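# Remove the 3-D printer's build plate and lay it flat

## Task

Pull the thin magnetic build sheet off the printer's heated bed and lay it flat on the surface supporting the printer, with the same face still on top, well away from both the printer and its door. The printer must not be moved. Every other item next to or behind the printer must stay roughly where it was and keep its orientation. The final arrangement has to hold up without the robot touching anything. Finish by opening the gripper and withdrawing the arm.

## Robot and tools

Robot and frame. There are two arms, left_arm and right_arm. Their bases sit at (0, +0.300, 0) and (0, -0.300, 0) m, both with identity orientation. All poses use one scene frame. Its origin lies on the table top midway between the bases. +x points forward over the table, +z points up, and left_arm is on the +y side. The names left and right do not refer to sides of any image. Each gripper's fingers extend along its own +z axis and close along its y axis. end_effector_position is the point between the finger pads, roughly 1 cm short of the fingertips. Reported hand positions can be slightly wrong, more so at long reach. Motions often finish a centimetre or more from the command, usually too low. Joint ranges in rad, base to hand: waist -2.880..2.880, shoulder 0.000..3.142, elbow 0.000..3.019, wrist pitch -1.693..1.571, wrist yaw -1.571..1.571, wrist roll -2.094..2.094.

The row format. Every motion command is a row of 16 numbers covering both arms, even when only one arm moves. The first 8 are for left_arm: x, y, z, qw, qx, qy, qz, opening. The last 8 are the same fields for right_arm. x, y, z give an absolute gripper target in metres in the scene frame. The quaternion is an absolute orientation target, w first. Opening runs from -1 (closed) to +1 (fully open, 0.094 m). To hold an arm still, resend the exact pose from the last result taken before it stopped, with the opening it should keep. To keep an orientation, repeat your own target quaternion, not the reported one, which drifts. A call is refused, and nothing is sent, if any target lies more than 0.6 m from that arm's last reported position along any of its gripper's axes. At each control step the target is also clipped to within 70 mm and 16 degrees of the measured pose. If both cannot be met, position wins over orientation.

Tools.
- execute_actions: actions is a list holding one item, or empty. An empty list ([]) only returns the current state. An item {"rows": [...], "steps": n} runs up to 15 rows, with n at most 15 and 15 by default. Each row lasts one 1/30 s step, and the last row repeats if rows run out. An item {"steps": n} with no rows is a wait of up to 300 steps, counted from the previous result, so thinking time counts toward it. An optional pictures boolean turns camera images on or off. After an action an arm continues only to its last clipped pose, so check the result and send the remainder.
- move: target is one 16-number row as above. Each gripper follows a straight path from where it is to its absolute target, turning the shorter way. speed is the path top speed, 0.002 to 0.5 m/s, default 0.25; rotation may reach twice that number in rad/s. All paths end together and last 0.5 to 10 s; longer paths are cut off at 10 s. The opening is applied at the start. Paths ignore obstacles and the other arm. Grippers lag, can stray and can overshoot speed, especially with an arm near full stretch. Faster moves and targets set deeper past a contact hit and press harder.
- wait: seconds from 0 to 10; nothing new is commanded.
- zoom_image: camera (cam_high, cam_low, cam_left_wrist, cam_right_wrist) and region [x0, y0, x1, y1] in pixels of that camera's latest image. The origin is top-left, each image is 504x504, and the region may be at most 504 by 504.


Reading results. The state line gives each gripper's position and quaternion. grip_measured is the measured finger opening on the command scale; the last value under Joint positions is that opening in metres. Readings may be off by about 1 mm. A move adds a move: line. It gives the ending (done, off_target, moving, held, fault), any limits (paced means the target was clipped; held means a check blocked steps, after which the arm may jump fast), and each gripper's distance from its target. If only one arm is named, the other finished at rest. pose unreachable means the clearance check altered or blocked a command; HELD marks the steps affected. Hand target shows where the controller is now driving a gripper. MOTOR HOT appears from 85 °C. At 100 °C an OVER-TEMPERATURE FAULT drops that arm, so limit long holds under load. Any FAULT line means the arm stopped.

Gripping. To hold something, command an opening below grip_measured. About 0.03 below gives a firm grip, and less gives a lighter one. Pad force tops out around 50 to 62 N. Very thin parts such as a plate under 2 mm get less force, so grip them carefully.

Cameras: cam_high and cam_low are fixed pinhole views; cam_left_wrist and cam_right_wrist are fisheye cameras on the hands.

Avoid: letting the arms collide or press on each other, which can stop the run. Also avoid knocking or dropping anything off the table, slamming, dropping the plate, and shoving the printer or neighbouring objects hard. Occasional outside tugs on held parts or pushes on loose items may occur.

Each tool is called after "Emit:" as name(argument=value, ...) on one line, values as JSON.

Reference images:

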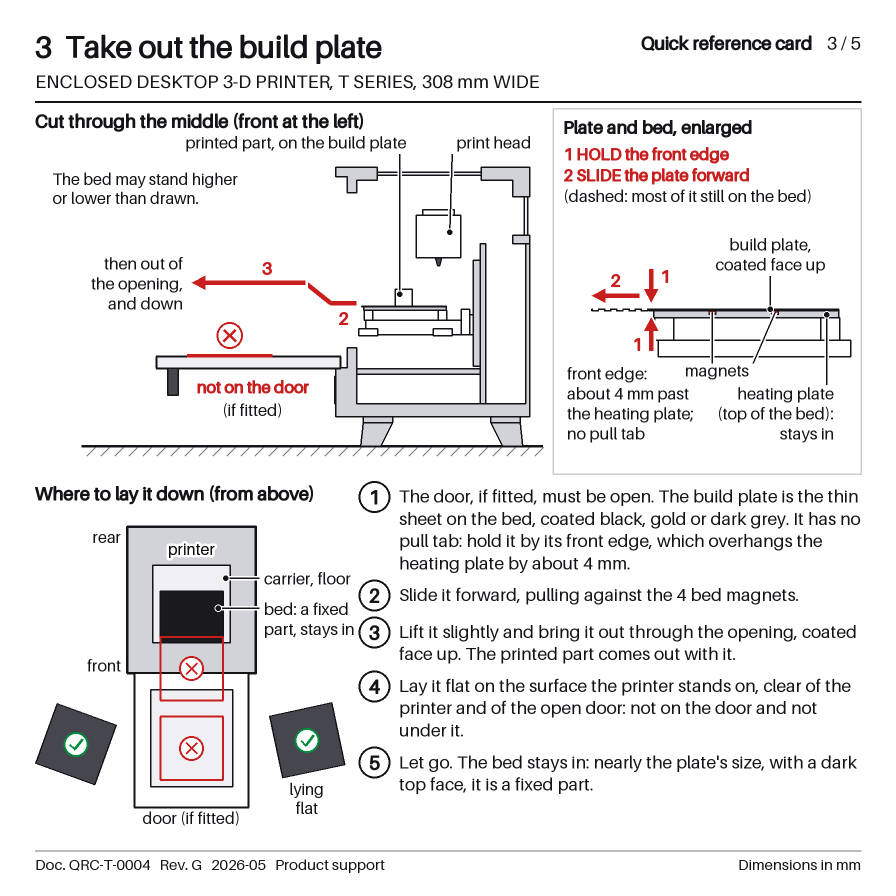

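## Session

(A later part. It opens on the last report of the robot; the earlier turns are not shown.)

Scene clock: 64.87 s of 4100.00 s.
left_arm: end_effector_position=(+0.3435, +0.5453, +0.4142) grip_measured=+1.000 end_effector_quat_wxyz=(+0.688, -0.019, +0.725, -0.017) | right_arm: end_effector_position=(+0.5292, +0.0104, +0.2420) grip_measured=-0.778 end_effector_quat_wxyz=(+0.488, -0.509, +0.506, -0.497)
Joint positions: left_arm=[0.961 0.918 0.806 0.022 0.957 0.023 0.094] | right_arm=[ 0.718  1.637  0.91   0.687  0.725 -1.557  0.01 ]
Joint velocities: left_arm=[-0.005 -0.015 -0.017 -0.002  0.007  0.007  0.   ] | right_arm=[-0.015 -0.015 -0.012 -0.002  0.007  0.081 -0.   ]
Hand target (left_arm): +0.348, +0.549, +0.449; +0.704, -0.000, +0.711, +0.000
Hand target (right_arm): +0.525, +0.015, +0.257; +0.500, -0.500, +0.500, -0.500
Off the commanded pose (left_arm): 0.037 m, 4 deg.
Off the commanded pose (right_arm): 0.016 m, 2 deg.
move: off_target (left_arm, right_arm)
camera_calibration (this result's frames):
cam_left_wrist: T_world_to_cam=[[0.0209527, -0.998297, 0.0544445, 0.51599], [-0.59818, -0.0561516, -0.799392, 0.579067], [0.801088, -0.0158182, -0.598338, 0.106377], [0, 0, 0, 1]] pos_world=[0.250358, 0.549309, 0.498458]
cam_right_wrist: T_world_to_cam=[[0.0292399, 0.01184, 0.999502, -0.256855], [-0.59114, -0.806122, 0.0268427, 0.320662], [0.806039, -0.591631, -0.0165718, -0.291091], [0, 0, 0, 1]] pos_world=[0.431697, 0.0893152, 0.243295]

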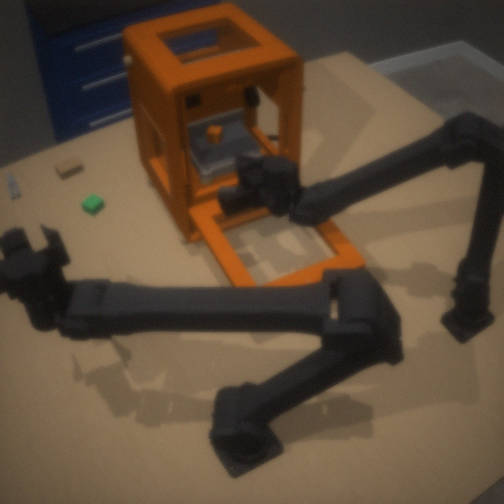

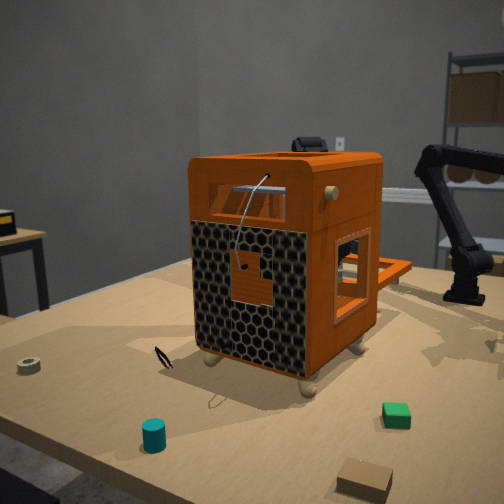

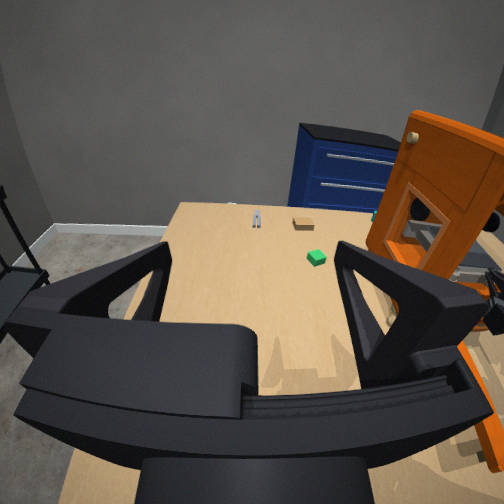

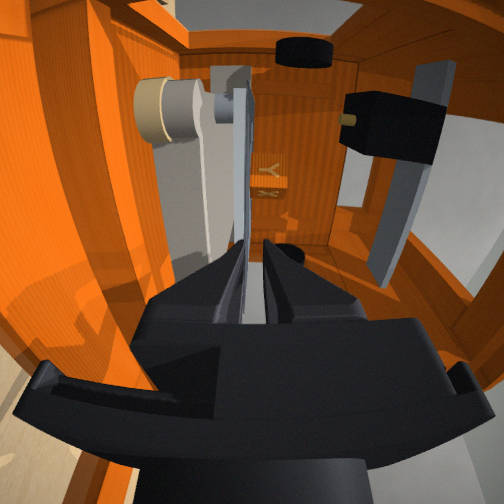

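Emit:
move(target=[0.35,0.55,0.45,0.704,0,0.711,0,1, 0.555,0.015,0.256,0.5,-0.5,0.5,-0.5,-0.78], speed=0.015)

Emit:
zoom_image(camera="cam_right_wrist", region=[190, 160, 330, 320])

Scene clock: 70.87 s of 4100.00 s.
left_arm: end_effector_position=(+0.3435, +0.5453, +0.4142) grip_measured=+1.000 end_effector_quat_wxyz=(+0.688, -0.019, +0.725, -0.017) | right_arm: end_effector_position=(+0.5395, +0.0116, +0.2354) grip_measured=-0.778 end_effector_quat_wxyz=(+0.489, -0.515, +0.503, -0.493)
Joint positions: left_arm=[0.961 0.918 0.806 0.022 0.957 0.023 0.094] | right_arm=[ 0.702  1.661  0.926  0.687  0.693 -1.557  0.01 ]
Joint velocities: left_arm=[ 0.005 -0.005 -0.027 -0.012 -0.051 -0.066  0.   ] | right_arm=[-0.024 -0.005  0.002 -0.032 -0.007  0.022 -0.001]
Hand target (left_arm): +0.348, +0.549, +0.449; +0.704, -0.000, +0.711, +0.000
Hand target (right_arm): +0.554, +0.014, +0.256; +0.500, -0.500, +0.500, -0.500
Off the commanded pose (left_arm): 0.037 m, 4 deg.
Off the commanded pose (right_arm): 0.026 m, 2 deg.
After step 90, 0.33 s passed at rest.
move: off_target (left_arm, right_arm)
camera_calibration (this result's frames):
cam_left_wrist: T_world_to_cam=[[0.0209527, -0.998297, 0.0544445, 0.51599], [-0.59818, -0.0561516, -0.799392, 0.579067], [0.801088, -0.0158182, -0.598338, 0.106377], [0, 0, 0, 1]] pos_world=[0.250358, 0.549309, 0.498458]
cam_right_wrist: T_world_to_cam=[[0.0362792, 0.0171445, 0.999195, -0.254326], [-0.578251, -0.815109, 0.0349813, 0.319147], [0.815052, -0.579054, -0.0196577, -0.303069], [0, 0, 0, 1]] pos_world=[0.440791, 0.0890065, 0.236999]

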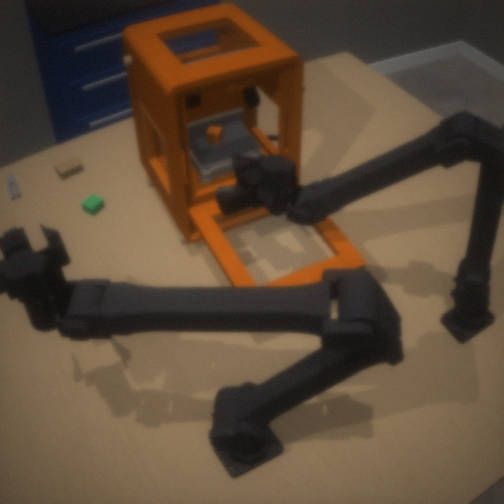

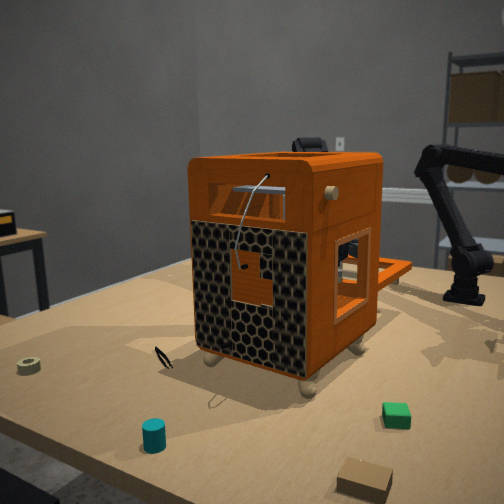

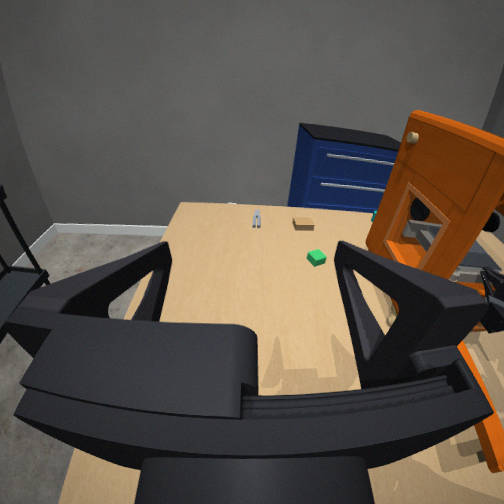

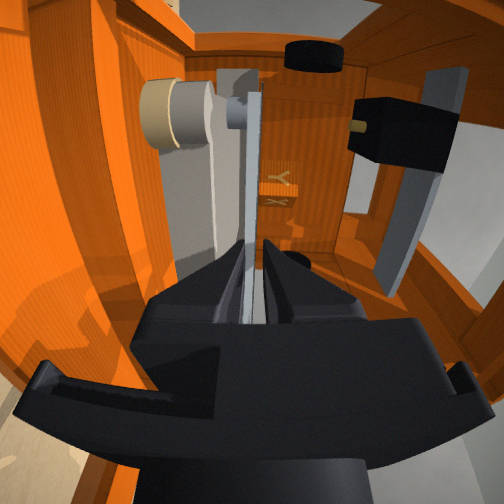

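Region (190, 160, 330, 320) of cam_right_wrist's 504x504 image, scaled by 3.150, with more detail than that image has; it fills the left 441 columns of this view, and the rest is white.

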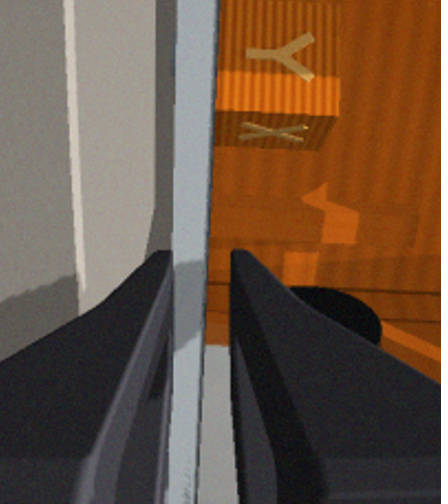

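Emit:
move(target=[0.35,0.55,0.45,0.704,0,0.711,0,1, 0.585,0.015,0.263,0.5,-0.5,0.5,-0.5,-0.78], speed=0.015)

Emit:
zoom_image(camera="cam_right_wrist", region=[190, 160, 330, 320])

Scene clock: 77.57 s of 4100.00 s.
left_arm: end_effector_position=(+0.3435, +0.5453, +0.4142) grip_measured=+1.000 end_effector_quat_wxyz=(+0.688, -0.019, +0.725, -0.017) | right_arm: end_effector_position=(+0.5658, +0.0128, +0.2345) grip_measured=-0.778 end_effector_quat_wxyz=(+0.487, -0.518, +0.503, -0.491)
Joint positions: left_arm=[0.961 0.918 0.806 0.022 0.957 0.023 0.094] | right_arm=[ 0.669  1.705  0.989  0.662  0.656 -1.557  0.01 ]
Joint velocities: left_arm=[-0.005  0.015  0.002 -0.002 -0.007 -0.037  0.   ] | right_arm=[-0.015 -0.015 -0.007  0.002  0.022  0.051 -0.   ]
Hand target (left_arm): +0.348, +0.549, +0.449; +0.704, -0.000, +0.711, +0.000
Hand target (right_arm): +0.583, +0.014, +0.263; +0.500, -0.500, +0.500, -0.500
Off the commanded pose (left_arm): 0.037 m, 4 deg.
Off the commanded pose (right_arm): 0.034 m, 3 deg.
move: off_target (left_arm, right_arm)
camera_calibration (this result's frames):
cam_left_wrist: T_world_to_cam=[[0.0209527, -0.998297, 0.0544445, 0.51599], [-0.59818, -0.0561516, -0.799392, 0.579067], [0.801088, -0.0158182, -0.598338, 0.106377], [0, 0, 0, 1]] pos_world=[0.250358, 0.549309, 0.498458]
cam_right_wrist: T_world_to_cam=[[0.0423959, 0.0199531, 0.998902, -0.257853], [-0.575253, -0.816961, 0.040734, 0.332376], [0.816876, -0.576348, -0.0231577, -0.324025], [0, 0, 0, 1]] pos_world=[0.46682, 0.0899316, 0.236527]

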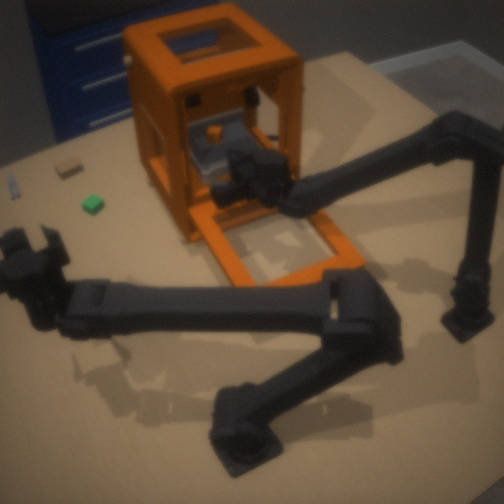

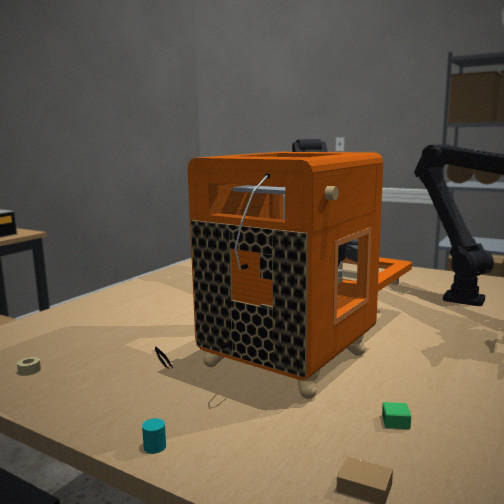

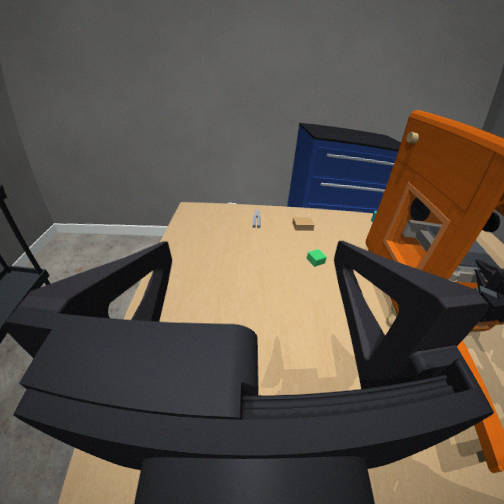

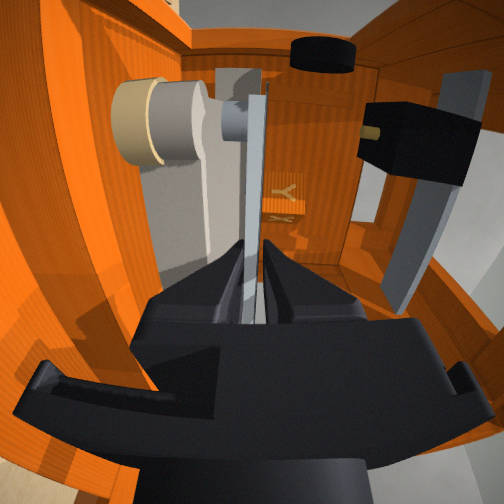

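Region (190, 160, 330, 320) of cam_right_wrist's 504x504 image, scaled by 3.150, with more detail than that image has; it fills the left 441 columns of this view, and the rest is white.

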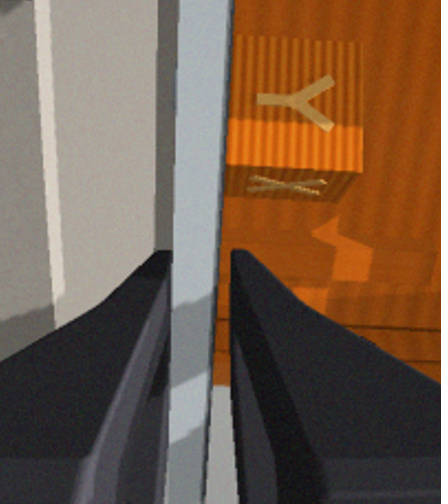

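Emit:
move(target=[0.35,0.55,0.45,0.704,0,0.711,0,1, 0.585,0.015,0.272,0.5,-0.5,0.5,-0.5,-0.78], speed=0.015)

Emit:
zoom_image(camera="cam_right_wrist", region=[190, 160, 330, 320])

Scene clock: 82.80 s of 4100.00 s.
left_arm: end_effector_position=(+0.3435, +0.5453, +0.4142) grip_measured=+1.000 end_effector_quat_wxyz=(+0.688, -0.019, +0.725, -0.017) | right_arm: end_effector_position=(+0.5678, +0.0133, +0.2341) grip_measured=-0.778 end_effector_quat_wxyz=(-0.482, +0.523, -0.503, +0.491)
Joint positions: left_arm=[0.961 0.918 0.806 0.022 0.957 0.023 0.094] | right_arm=[ 0.667  1.705  0.997  0.64   0.656 -1.557  0.01 ]
Joint velocities: left_arm=[ 0.005 -0.015 -0.012 -0.007 -0.022  0.022  0.   ] | right_arm=[-0.005 -0.015 -0.017  0.007  0.051 -0.081 -0.001]
Hand target (left_arm): +0.348, +0.549, +0.449; +0.704, -0.000, +0.711, +0.000
Hand target (right_arm): +0.583, +0.014, +0.272; -0.500, +0.500, -0.500, +0.500
Off the commanded pose (left_arm): 0.037 m, 4 deg.
Off the commanded pose (right_arm): 0.042 m, 4 deg.
move: off_target (left_arm, right_arm)
camera_calibration (this result's frames):
cam_left_wrist: T_world_to_cam=[[0.0209527, -0.998297, 0.0544445, 0.51599], [-0.59818, -0.0561516, -0.799392, 0.579067], [0.801088, -0.0158182, -0.598338, 0.106377], [0, 0, 0, 1]] pos_world=[0.250358, 0.549309, 0.498458]
cam_right_wrist: T_world_to_cam=[[0.0529099, 0.0281386, 0.998203, -0.263483], [-0.575382, -0.816133, 0.0535044, 0.330977], [0.816172, -0.577178, -0.0269911, -0.324083], [0, 0, 0, 1]] pos_world=[0.468887, 0.0904816, 0.236553]

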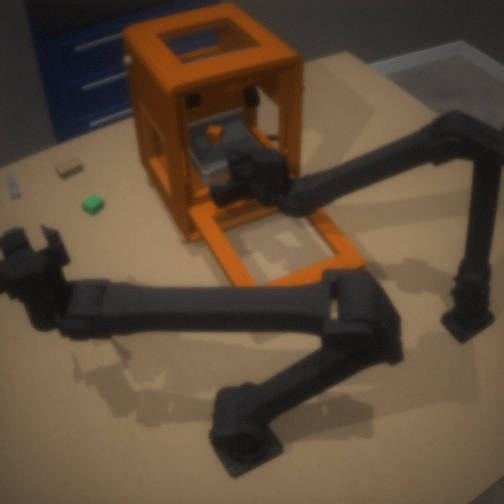

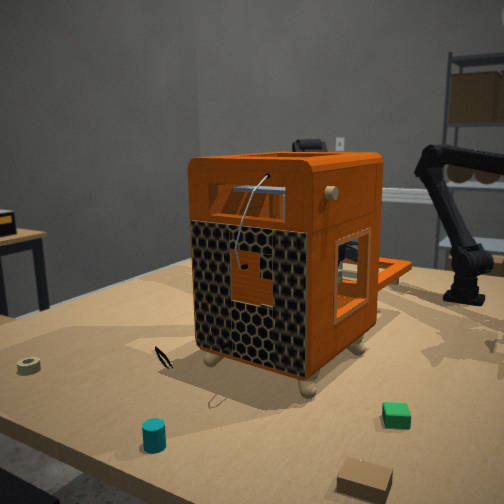

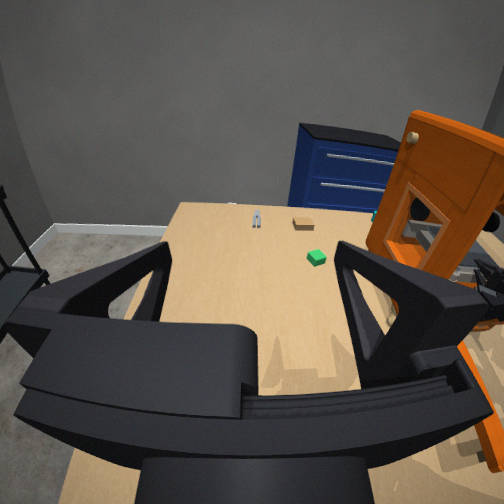

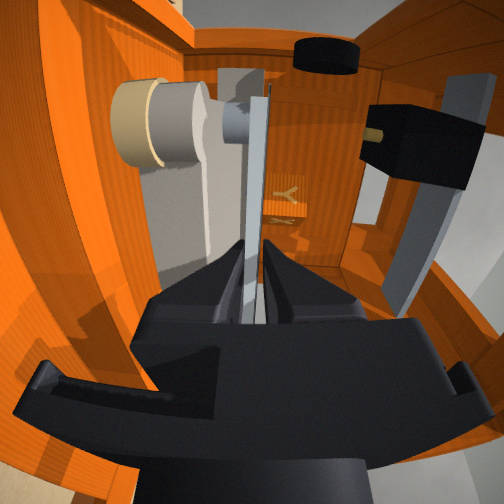

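Region (190, 160, 330, 320) of cam_right_wrist's 504x504 image, scaled by 3.150, with more detail than that image has; it fills the left 441 columns of this view, and the rest is white.

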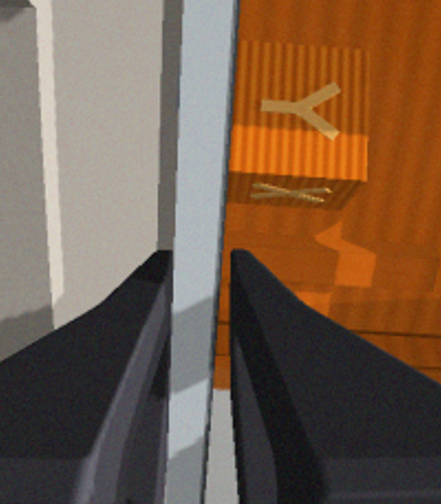

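Emit:
move(target=[0.35,0.55,0.45,0.704,0,0.711,0,1, 0.525,0.015,0.257,0.5,-0.5,0.5,-0.5,-0.78], speed=0.03)

Emit:
move(target=[0.35,0.55,0.45,0.704,0,0.711,0,1, 0.555,0.015,0.265,0.5,-0.5,0.5,-0.5,-0.78], speed=0.015)

Emit:
zoom_image(camera="cam_right_wrist", region=[190, 160, 330, 320])

Scene clock: 87.63 s of 4100.00 s.
left_arm: end_effector_position=(+0.3435, +0.5453, +0.4142) grip_measured=+1.000 end_effector_quat_wxyz=(+0.688, -0.019, +0.725, -0.017) | right_arm: end_effector_position=(+0.5293, +0.0104, +0.2420) grip_measured=-0.778 end_effector_quat_wxyz=(+0.488, -0.508, +0.506, -0.497)
Joint positions: left_arm=[0.961 0.918 0.806 0.022 0.957 0.023 0.094] | right_arm=[ 0.718  1.637  0.91   0.688  0.725 -1.557  0.01 ]
Joint velocities: left_arm=[-0.005  0.005 -0.007 -0.012 -0.066 -0.007  0.   ] | right_arm=[-0.005 -0.005 -0.002 -0.012 -0.007 -0.022  0.   ]
Hand target (left_arm): +0.348, +0.549, +0.449; +0.704, -0.000, +0.711, +0.000
Hand target (right_arm): +0.525, +0.015, +0.257; +0.500, -0.500, +0.500, -0.500
Off the commanded pose (left_arm): 0.037 m, 4 deg.
Off the commanded pose (right_arm): 0.016 m, 2 deg.
move: off_target (left_arm, right_arm)
camera_calibration (this result's frames):
cam_left_wrist: T_world_to_cam=[[0.0209527, -0.998297, 0.0544445, 0.51599], [-0.59818, -0.0561516, -0.799392, 0.579067], [0.801088, -0.0158182, -0.598338, 0.106377], [0, 0, 0, 1]] pos_world=[0.250358, 0.549309, 0.498458]
cam_right_wrist: T_world_to_cam=[[0.0289553, 0.0119706, 0.999509, -0.256641], [-0.591139, -0.806125, 0.0267796, 0.320726], [0.80605, -0.591624, -0.0162653, -0.291183], [0, 0, 0, 1]] pos_world=[0.431733, 0.0893463, 0.24319]

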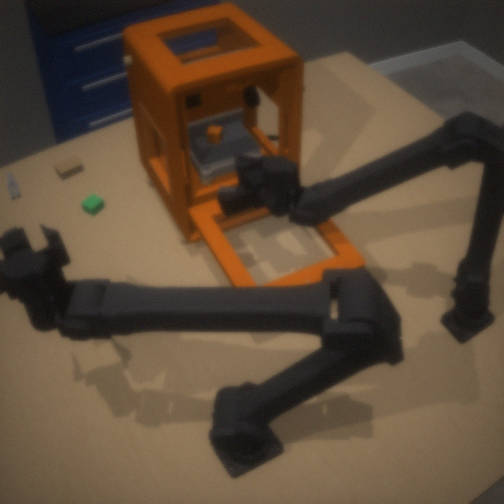

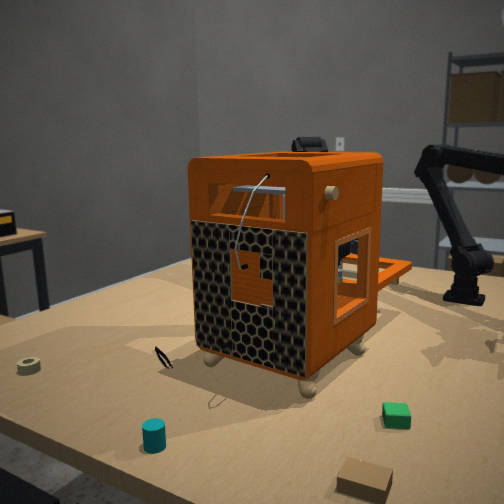

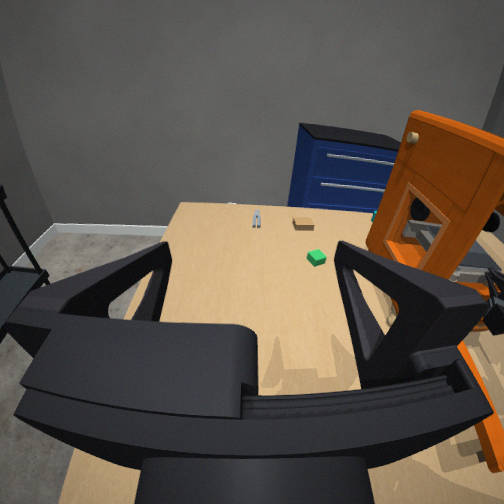

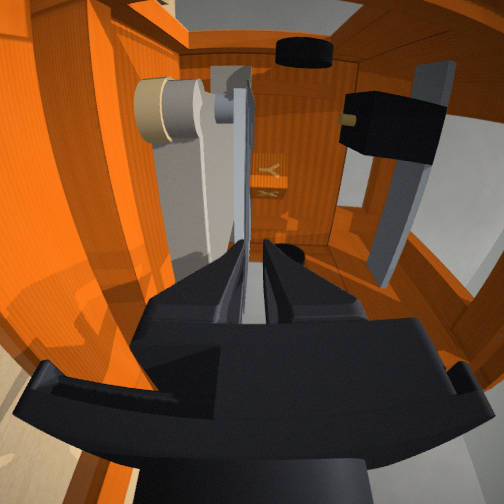

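Scene clock: 90.30 s of 4100.00 s.
left_arm: end_effector_position=(+0.3435, +0.5453, +0.4142) grip_measured=+1.000 end_effector_quat_wxyz=(+0.688, -0.019, +0.725, -0.017) | right_arm: end_effector_position=(+0.5399, +0.0117, +0.2468) grip_measured=-0.778 end_effector_quat_wxyz=(+0.494, -0.510, +0.502, -0.493)
Joint positions: left_arm=[0.961 0.918 0.806 0.022 0.957 0.023 0.094] | right_arm=[ 0.701  1.646  0.934  0.679  0.692 -1.557  0.01 ]
Joint velocities: left_arm=[-0.005 -0.005 -0.012 -0.007  0.066 -0.007  0.   ] | right_arm=[-0.024 -0.005  0.007  0.012  0.007 -0.007  0.001]
Hand target (left_arm): +0.348, +0.549, +0.449; +0.704, -0.000, +0.711, +0.000
Hand target (right_arm): +0.554, +0.014, +0.265; +0.500, -0.500, +0.500, -0.500
Off the commanded pose (left_arm): 0.037 m, 4 deg.
Off the commanded pose (right_arm): 0.024 m, 2 deg.
move: off_target (left_arm, right_arm)
camera_calibration (this result's frames):
cam_left_wrist: T_world_to_cam=[[0.0209527, -0.998297, 0.0544445, 0.51599], [-0.59818, -0.0561516, -0.799392, 0.579067], [0.801088, -0.0158182, -0.598338, 0.106377], [0, 0, 0, 1]] pos_world=[0.250358, 0.549309, 0.498458]
cam_right_wrist: T_world_to_cam=[[0.0249347, 0.00753826, 0.999661, -0.259594], [-0.578255, -0.815597, 0.0205737, 0.3226], [0.815475, -0.578572, -0.0159776, -0.304199], [0, 0, 0, 1]] pos_world=[0.441085, 0.0890675, 0.248009]

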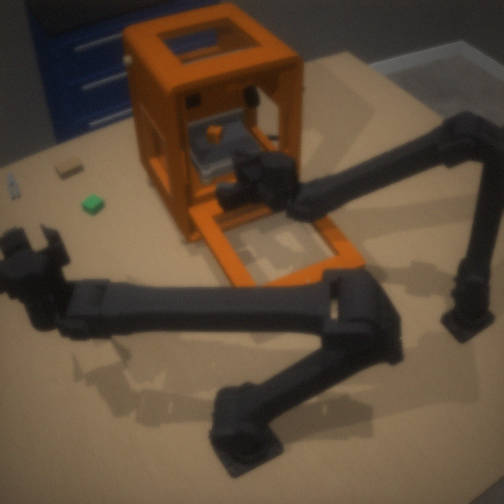

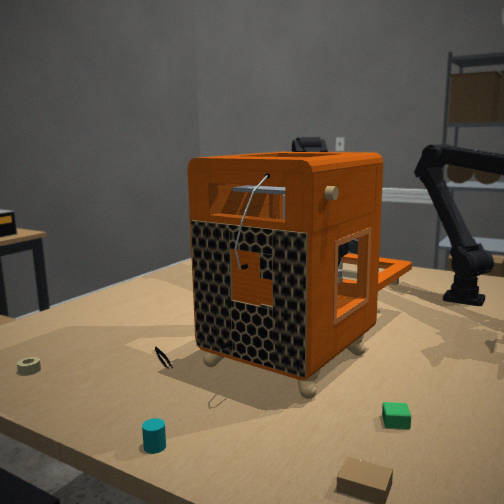

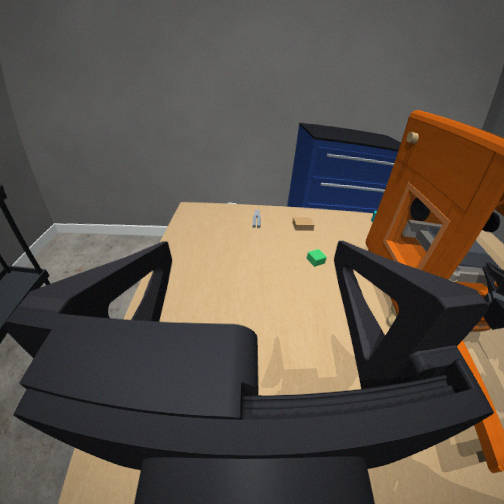

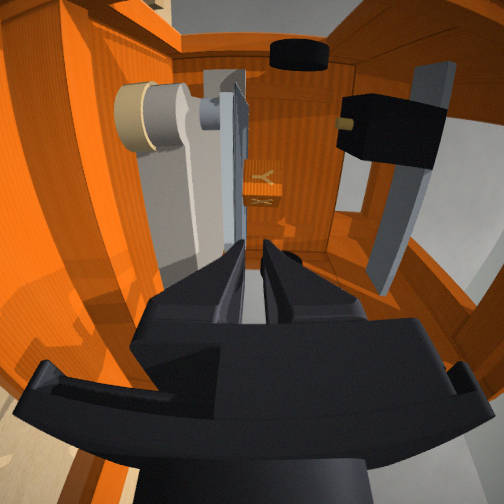

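Region (190, 160, 330, 320) of cam_right_wrist's 504x504 image, scaled by 3.150, with more detail than that image has; it fills the left 441 columns of this view, and the rest is white.

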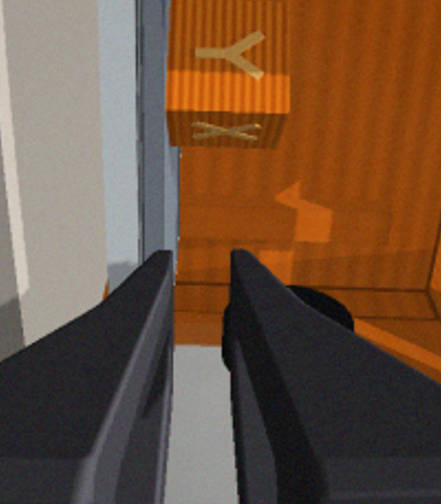

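Emit:
move(target=[0.35,0.55,0.45,0.704,0,0.711,0,1, 0.558,0.015,0.259,0.5,-0.5,0.5,-0.5,-0.78], speed=0.01)

Emit:
zoom_image(camera="cam_right_wrist", region=[190, 160, 330, 320])

Scene clock: 96.67 s of 4100.00 s.
left_arm: end_effector_position=(+0.3435, +0.5453, +0.4142) grip_measured=+1.000 end_effector_quat_wxyz=(+0.688, -0.019, +0.725, -0.017) | right_arm: end_effector_position=(+0.5423, +0.0115, +0.2375) grip_measured=-0.778 end_effector_quat_wxyz=(+0.488, -0.516, +0.503, -0.493)
Joint positions: left_arm=[0.961 0.918 0.806 0.022 0.957 0.023 0.094] | right_arm=[ 0.698  1.661  0.934  0.679  0.689 -1.557  0.01 ]
Joint velocities: left_arm=[ 0.005 -0.005  0.002  0.002 -0.051 -0.007  0.   ] | right_arm=[-0.024  0.005 -0.012  0.007 -0.037  0.037 -0.   ]
Hand target (left_arm): +0.348, +0.549, +0.449; +0.704, -0.000, +0.711, +0.000
Hand target (right_arm): +0.557, +0.014, +0.259; +0.500, -0.500, +0.500, -0.500
Off the commanded pose (left_arm): 0.037 m, 4 deg.
Off the commanded pose (right_arm): 0.027 m, 2 deg.
move: off_target (left_arm, right_arm)
camera_calibration (this result's frames):
cam_left_wrist: T_world_to_cam=[[0.0209527, -0.998297, 0.0544445, 0.51599], [-0.59818, -0.0561516, -0.799392, 0.579067], [0.801088, -0.0158182, -0.598338, 0.106377], [0, 0, 0, 1]] pos_world=[0.250358, 0.549309, 0.498458]
cam_right_wrist: T_world_to_cam=[[0.0369853, 0.0174955, 0.999163, -0.256901], [-0.577918, -0.815315, 0.0356687, 0.32029], [0.815256, -0.578754, -0.0200437, -0.305301], [0, 0, 0, 1]] pos_world=[0.443502, 0.088938, 0.239143]

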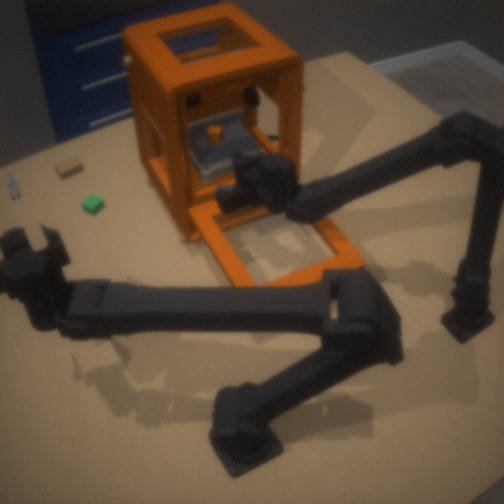

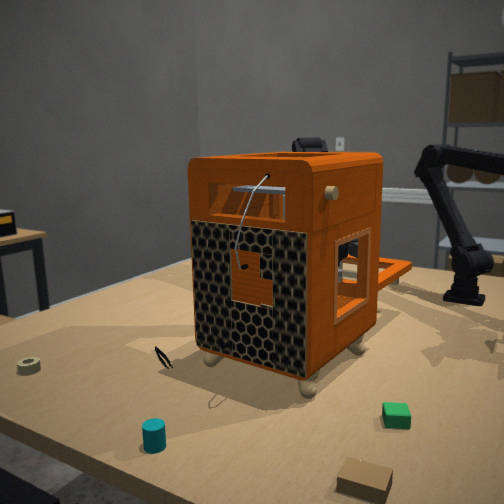

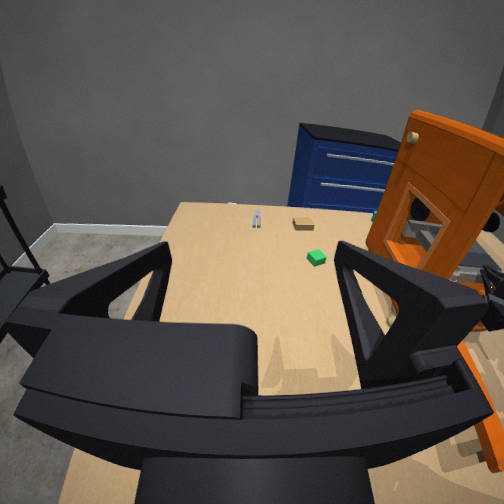

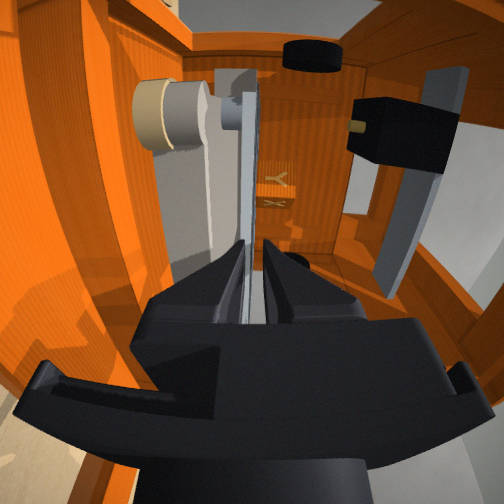

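Region (190, 160, 330, 320) of cam_right_wrist's 504x504 image, scaled by 3.150, with more detail than that image has; it fills the left 441 columns of this view, and the rest is white.

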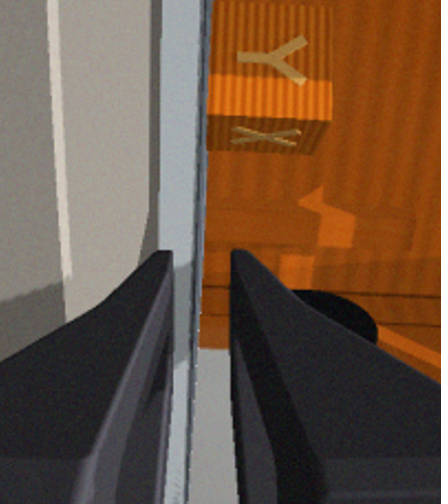

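Emit:
move(target=[0.35,0.55,0.45,0.704,0,0.711,0,1, 0.575,0.015,0.2625,0.5,-0.5,0.5,-0.5,-0.78], speed=0.01)

Emit:
zoom_image(camera="cam_right_wrist", region=[190, 160, 330, 320])

Scene clock: 103.37 s of 4100.00 s.
left_arm: end_effector_position=(+0.3435, +0.5453, +0.4142) grip_measured=+1.000 end_effector_quat_wxyz=(+0.688, -0.019, +0.725, -0.017) | right_arm: end_effector_position=(+0.5441, +0.0129, +0.2358) grip_measured=-0.778 end_effector_quat_wxyz=(+0.489, -0.520, +0.500, -0.491)
Joint positions: left_arm=[0.961 0.918 0.806 0.022 0.957 0.023 0.094] | right_arm=[ 0.695  1.666  0.938  0.676  0.677 -1.558  0.01 ]
Joint velocities: left_arm=[ 0.005 -0.015 -0.007 -0.012 -0.037  0.037  0.   ] | right_arm=[ 0.005 -0.005  0.002  0.007  0.022 -0.066 -0.   ]
Hand target (left_arm): +0.348, +0.549, +0.449; +0.704, -0.000, +0.711, +0.000
Hand target (right_arm): +0.572, +0.013, +0.263; +0.500, -0.500, +0.499, -0.500
Off the commanded pose (left_arm): 0.037 m, 4 deg.
Off the commanded pose (right_arm): 0.041 m, 3 deg.
move: off_target (left_arm, right_arm)
camera_calibration (this result's frames):
cam_left_wrist: T_world_to_cam=[[0.0209527, -0.998297, 0.0544445, 0.51599], [-0.59818, -0.0561516, -0.799392, 0.579067], [0.801088, -0.0158182, -0.598338, 0.106377], [0, 0, 0, 1]] pos_world=[0.250358, 0.549309, 0.498458]
cam_right_wrist: T_world_to_cam=[[0.0403811, 0.0212255, 0.998959, -0.257116], [-0.570895, -0.820023, 0.040501, 0.317601], [0.820029, -0.571936, -0.0209959, -0.30854], [0, 0, 0, 1]] pos_world=[0.444711, 0.0894325, 0.237507]

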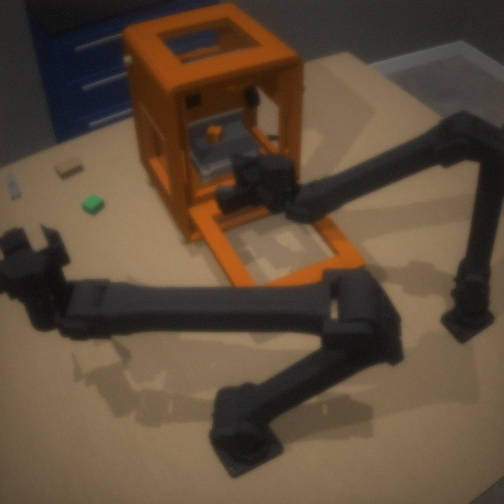

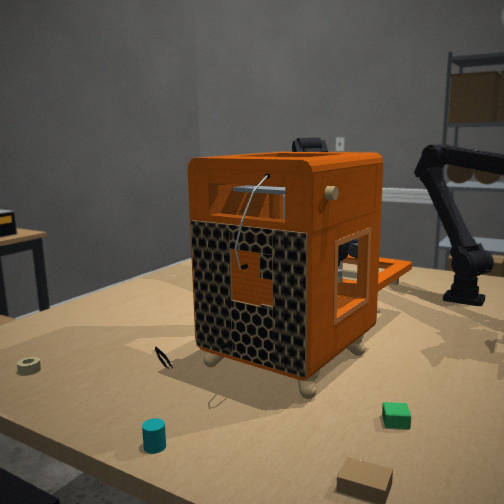

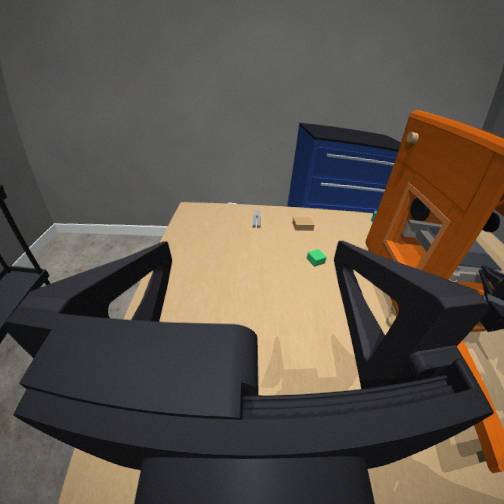

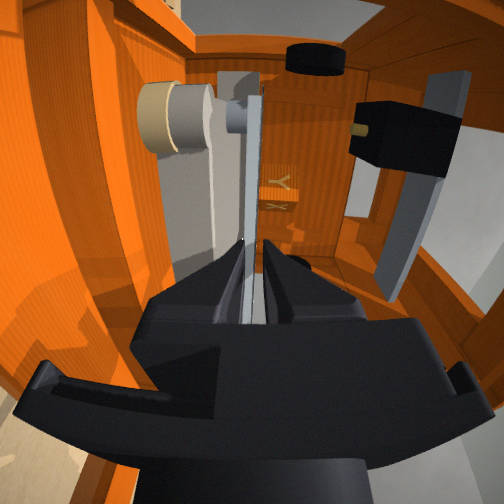

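Region (190, 160, 330, 320) of cam_right_wrist's 504x504 image, scaled by 3.150, with more detail than that image has; it fills the left 441 columns of this view, and the rest is white.

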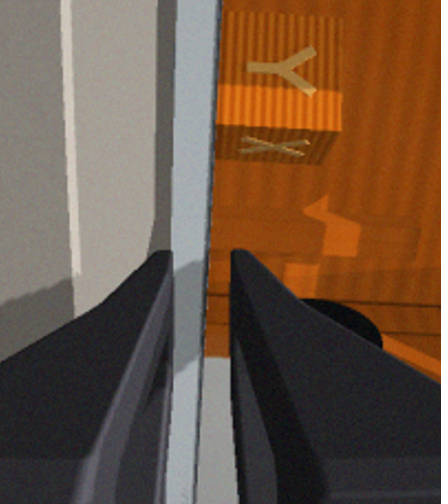

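Emit:
move(target=[0.35,0.55,0.45,0.704,0,0.711,0,1, 0.565,0.015,0.2625,0.5,-0.5,0.5,-0.5,-1], speed=0.01)

Emit:
move(target=[0.35,0.55,0.45,0.704,0,0.711,0,1, 0.50,0.015,0.262,0.5,-0.5,0.5,-0.5,-1], speed=0.02)

Scene clock: 110.53 s of 4100.00 s.
left_arm: end_effector_position=(+0.3435, +0.5453, +0.4142) grip_measured=+1.000 end_effector_quat_wxyz=(+0.688, -0.019, +0.725, -0.017) | right_arm: end_effector_position=(+0.5428, +0.0117, +0.2312) grip_measured=-0.984 end_effector_quat_wxyz=(+0.485, -0.523, +0.501, -0.490)
Joint positions: left_arm=[0.961 0.918 0.806 0.022 0.957 0.023 0.094] | right_arm=[ 0.695  1.667  0.931  0.673  0.678 -1.558  0.001]
Joint velocities: left_arm=[ 0.015 -0.005  0.012 -0.002  0.037  0.022  0.   ] | right_arm=[ 0.015 -0.005 -0.017  0.002 -0.037 -0.051 -0.   ]
Hand target (left_arm): +0.348, +0.549, +0.449; +0.704, -0.000, +0.711, +0.000
Hand target (right_arm): +0.563, +0.013, +0.263; +0.500, -0.500, +0.500, -0.500
Off the commanded pose (left_arm): 0.037 m, 4 deg.
Off the commanded pose (right_arm): 0.039 m, 3 deg.
After step 90, 0.27 s passed at rest.
move: off_target (left_arm, right_arm)
camera_calibration (this result's frames):
cam_left_wrist: T_world_to_cam=[[0.0209527, -0.998297, 0.0544445, 0.51599], [-0.59818, -0.0561516, -0.799392, 0.579067], [0.801088, -0.0158182, -0.598338, 0.106377], [0, 0, 0, 1]] pos_world=[0.250358, 0.549309, 0.498458]
cam_right_wrist: T_world_to_cam=[[0.0482766, 0.0278134, 0.998447, -0.256755], [-0.570848, -0.819505, 0.0504302, 0.31372], [0.819635, -0.572396, -0.0236857, -0.307372], [0, 0, 0, 1]] pos_world=[0.443415, 0.0882984, 0.233255]

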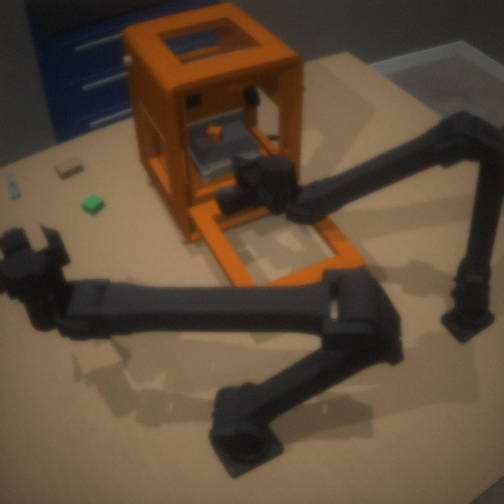

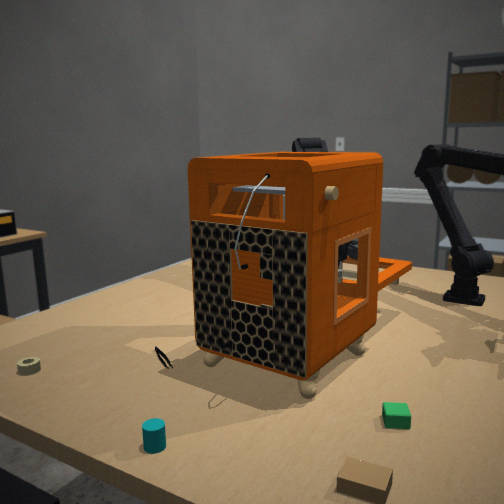

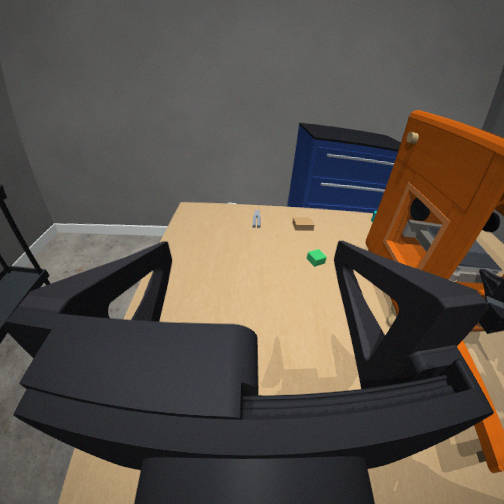

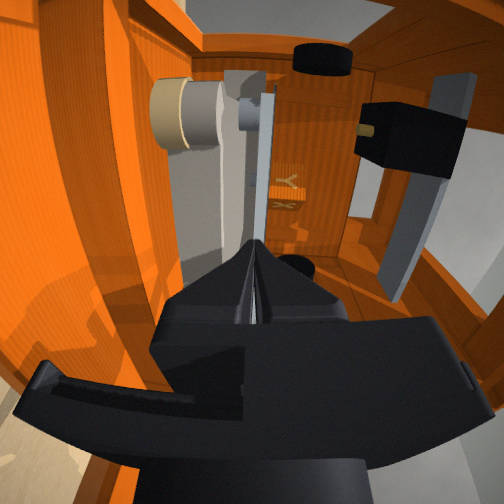

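Scene clock: 113.47 s of 4100.00 s.
left_arm: end_effector_position=(+0.3435, +0.5453, +0.4142) grip_measured=+1.000 end_effector_quat_wxyz=(+0.688, -0.019, +0.725, -0.017) | right_arm: end_effector_position=(+0.5045, +0.0104, +0.2472) grip_measured=-0.984 end_effector_quat_wxyz=(+0.487, -0.509, +0.505, -0.498)
Joint positions: left_arm=[0.961 0.918 0.806 0.022 0.957 0.023 0.094] | right_arm=[ 0.754  1.586  0.862  0.685  0.761 -1.558  0.001]
Joint velocities: left_arm=[-0.005 -0.015 -0.007  0.012 -0.007 -0.051  0.   ] | right_arm=[-0.005 -0.024 -0.007 -0.017  0.051 -0.066 -0.   ]
Hand target (left_arm): +0.348, +0.549, +0.449; +0.704, -0.000, +0.711, +0.000
Hand target (right_arm): +0.500, +0.015, +0.262; +0.500, -0.500, +0.499, -0.500
Off the commanded pose (left_arm): 0.037 m, 4 deg.
Off the commanded pose (right_arm): 0.016 m, 2 deg.
move: off_target (left_arm, right_arm)
camera_calibration (this result's frames):
cam_left_wrist: T_world_to_cam=[[0.0209527, -0.998297, 0.0544445, 0.51599], [-0.59818, -0.0561516, -0.799392, 0.579067], [0.801088, -0.0158182, -0.598338, 0.106377], [0, 0, 0, 1]] pos_world=[0.250358, 0.549309, 0.498458]
cam_right_wrist: T_world_to_cam=[[0.028025, 0.0141461, 0.999507, -0.260747], [-0.591423, -0.805875, 0.0279884, 0.305841], [0.805874, -0.591916, -0.0142183, -0.27156], [0, 0, 0, 1]] pos_world=[0.407032, 0.0894174, 0.248197]

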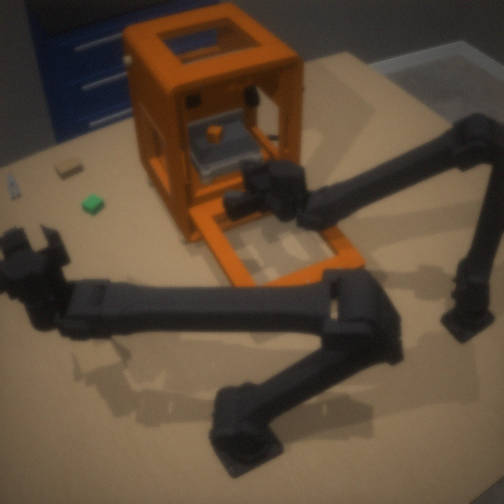

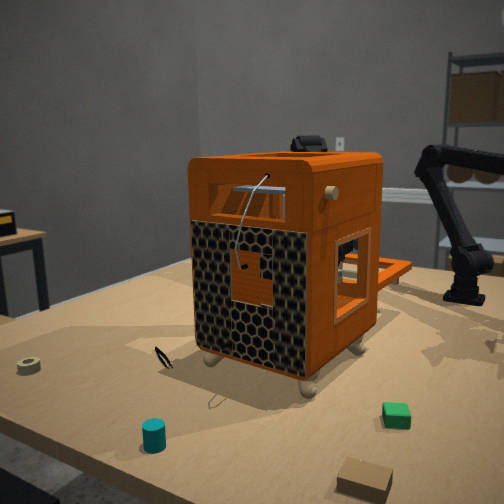

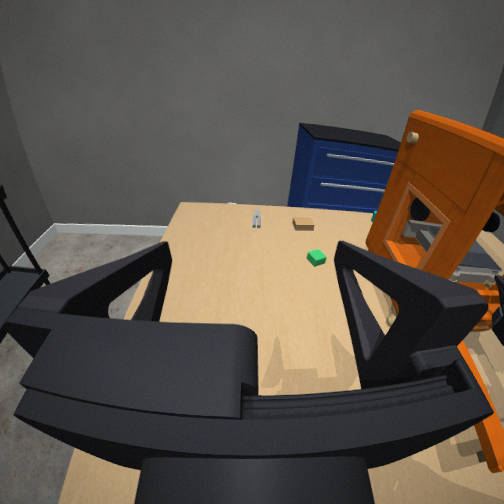

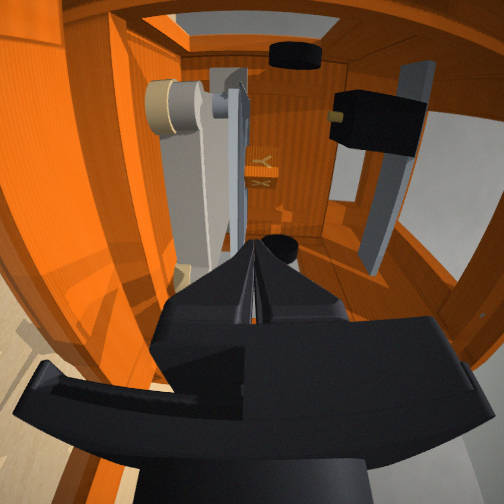

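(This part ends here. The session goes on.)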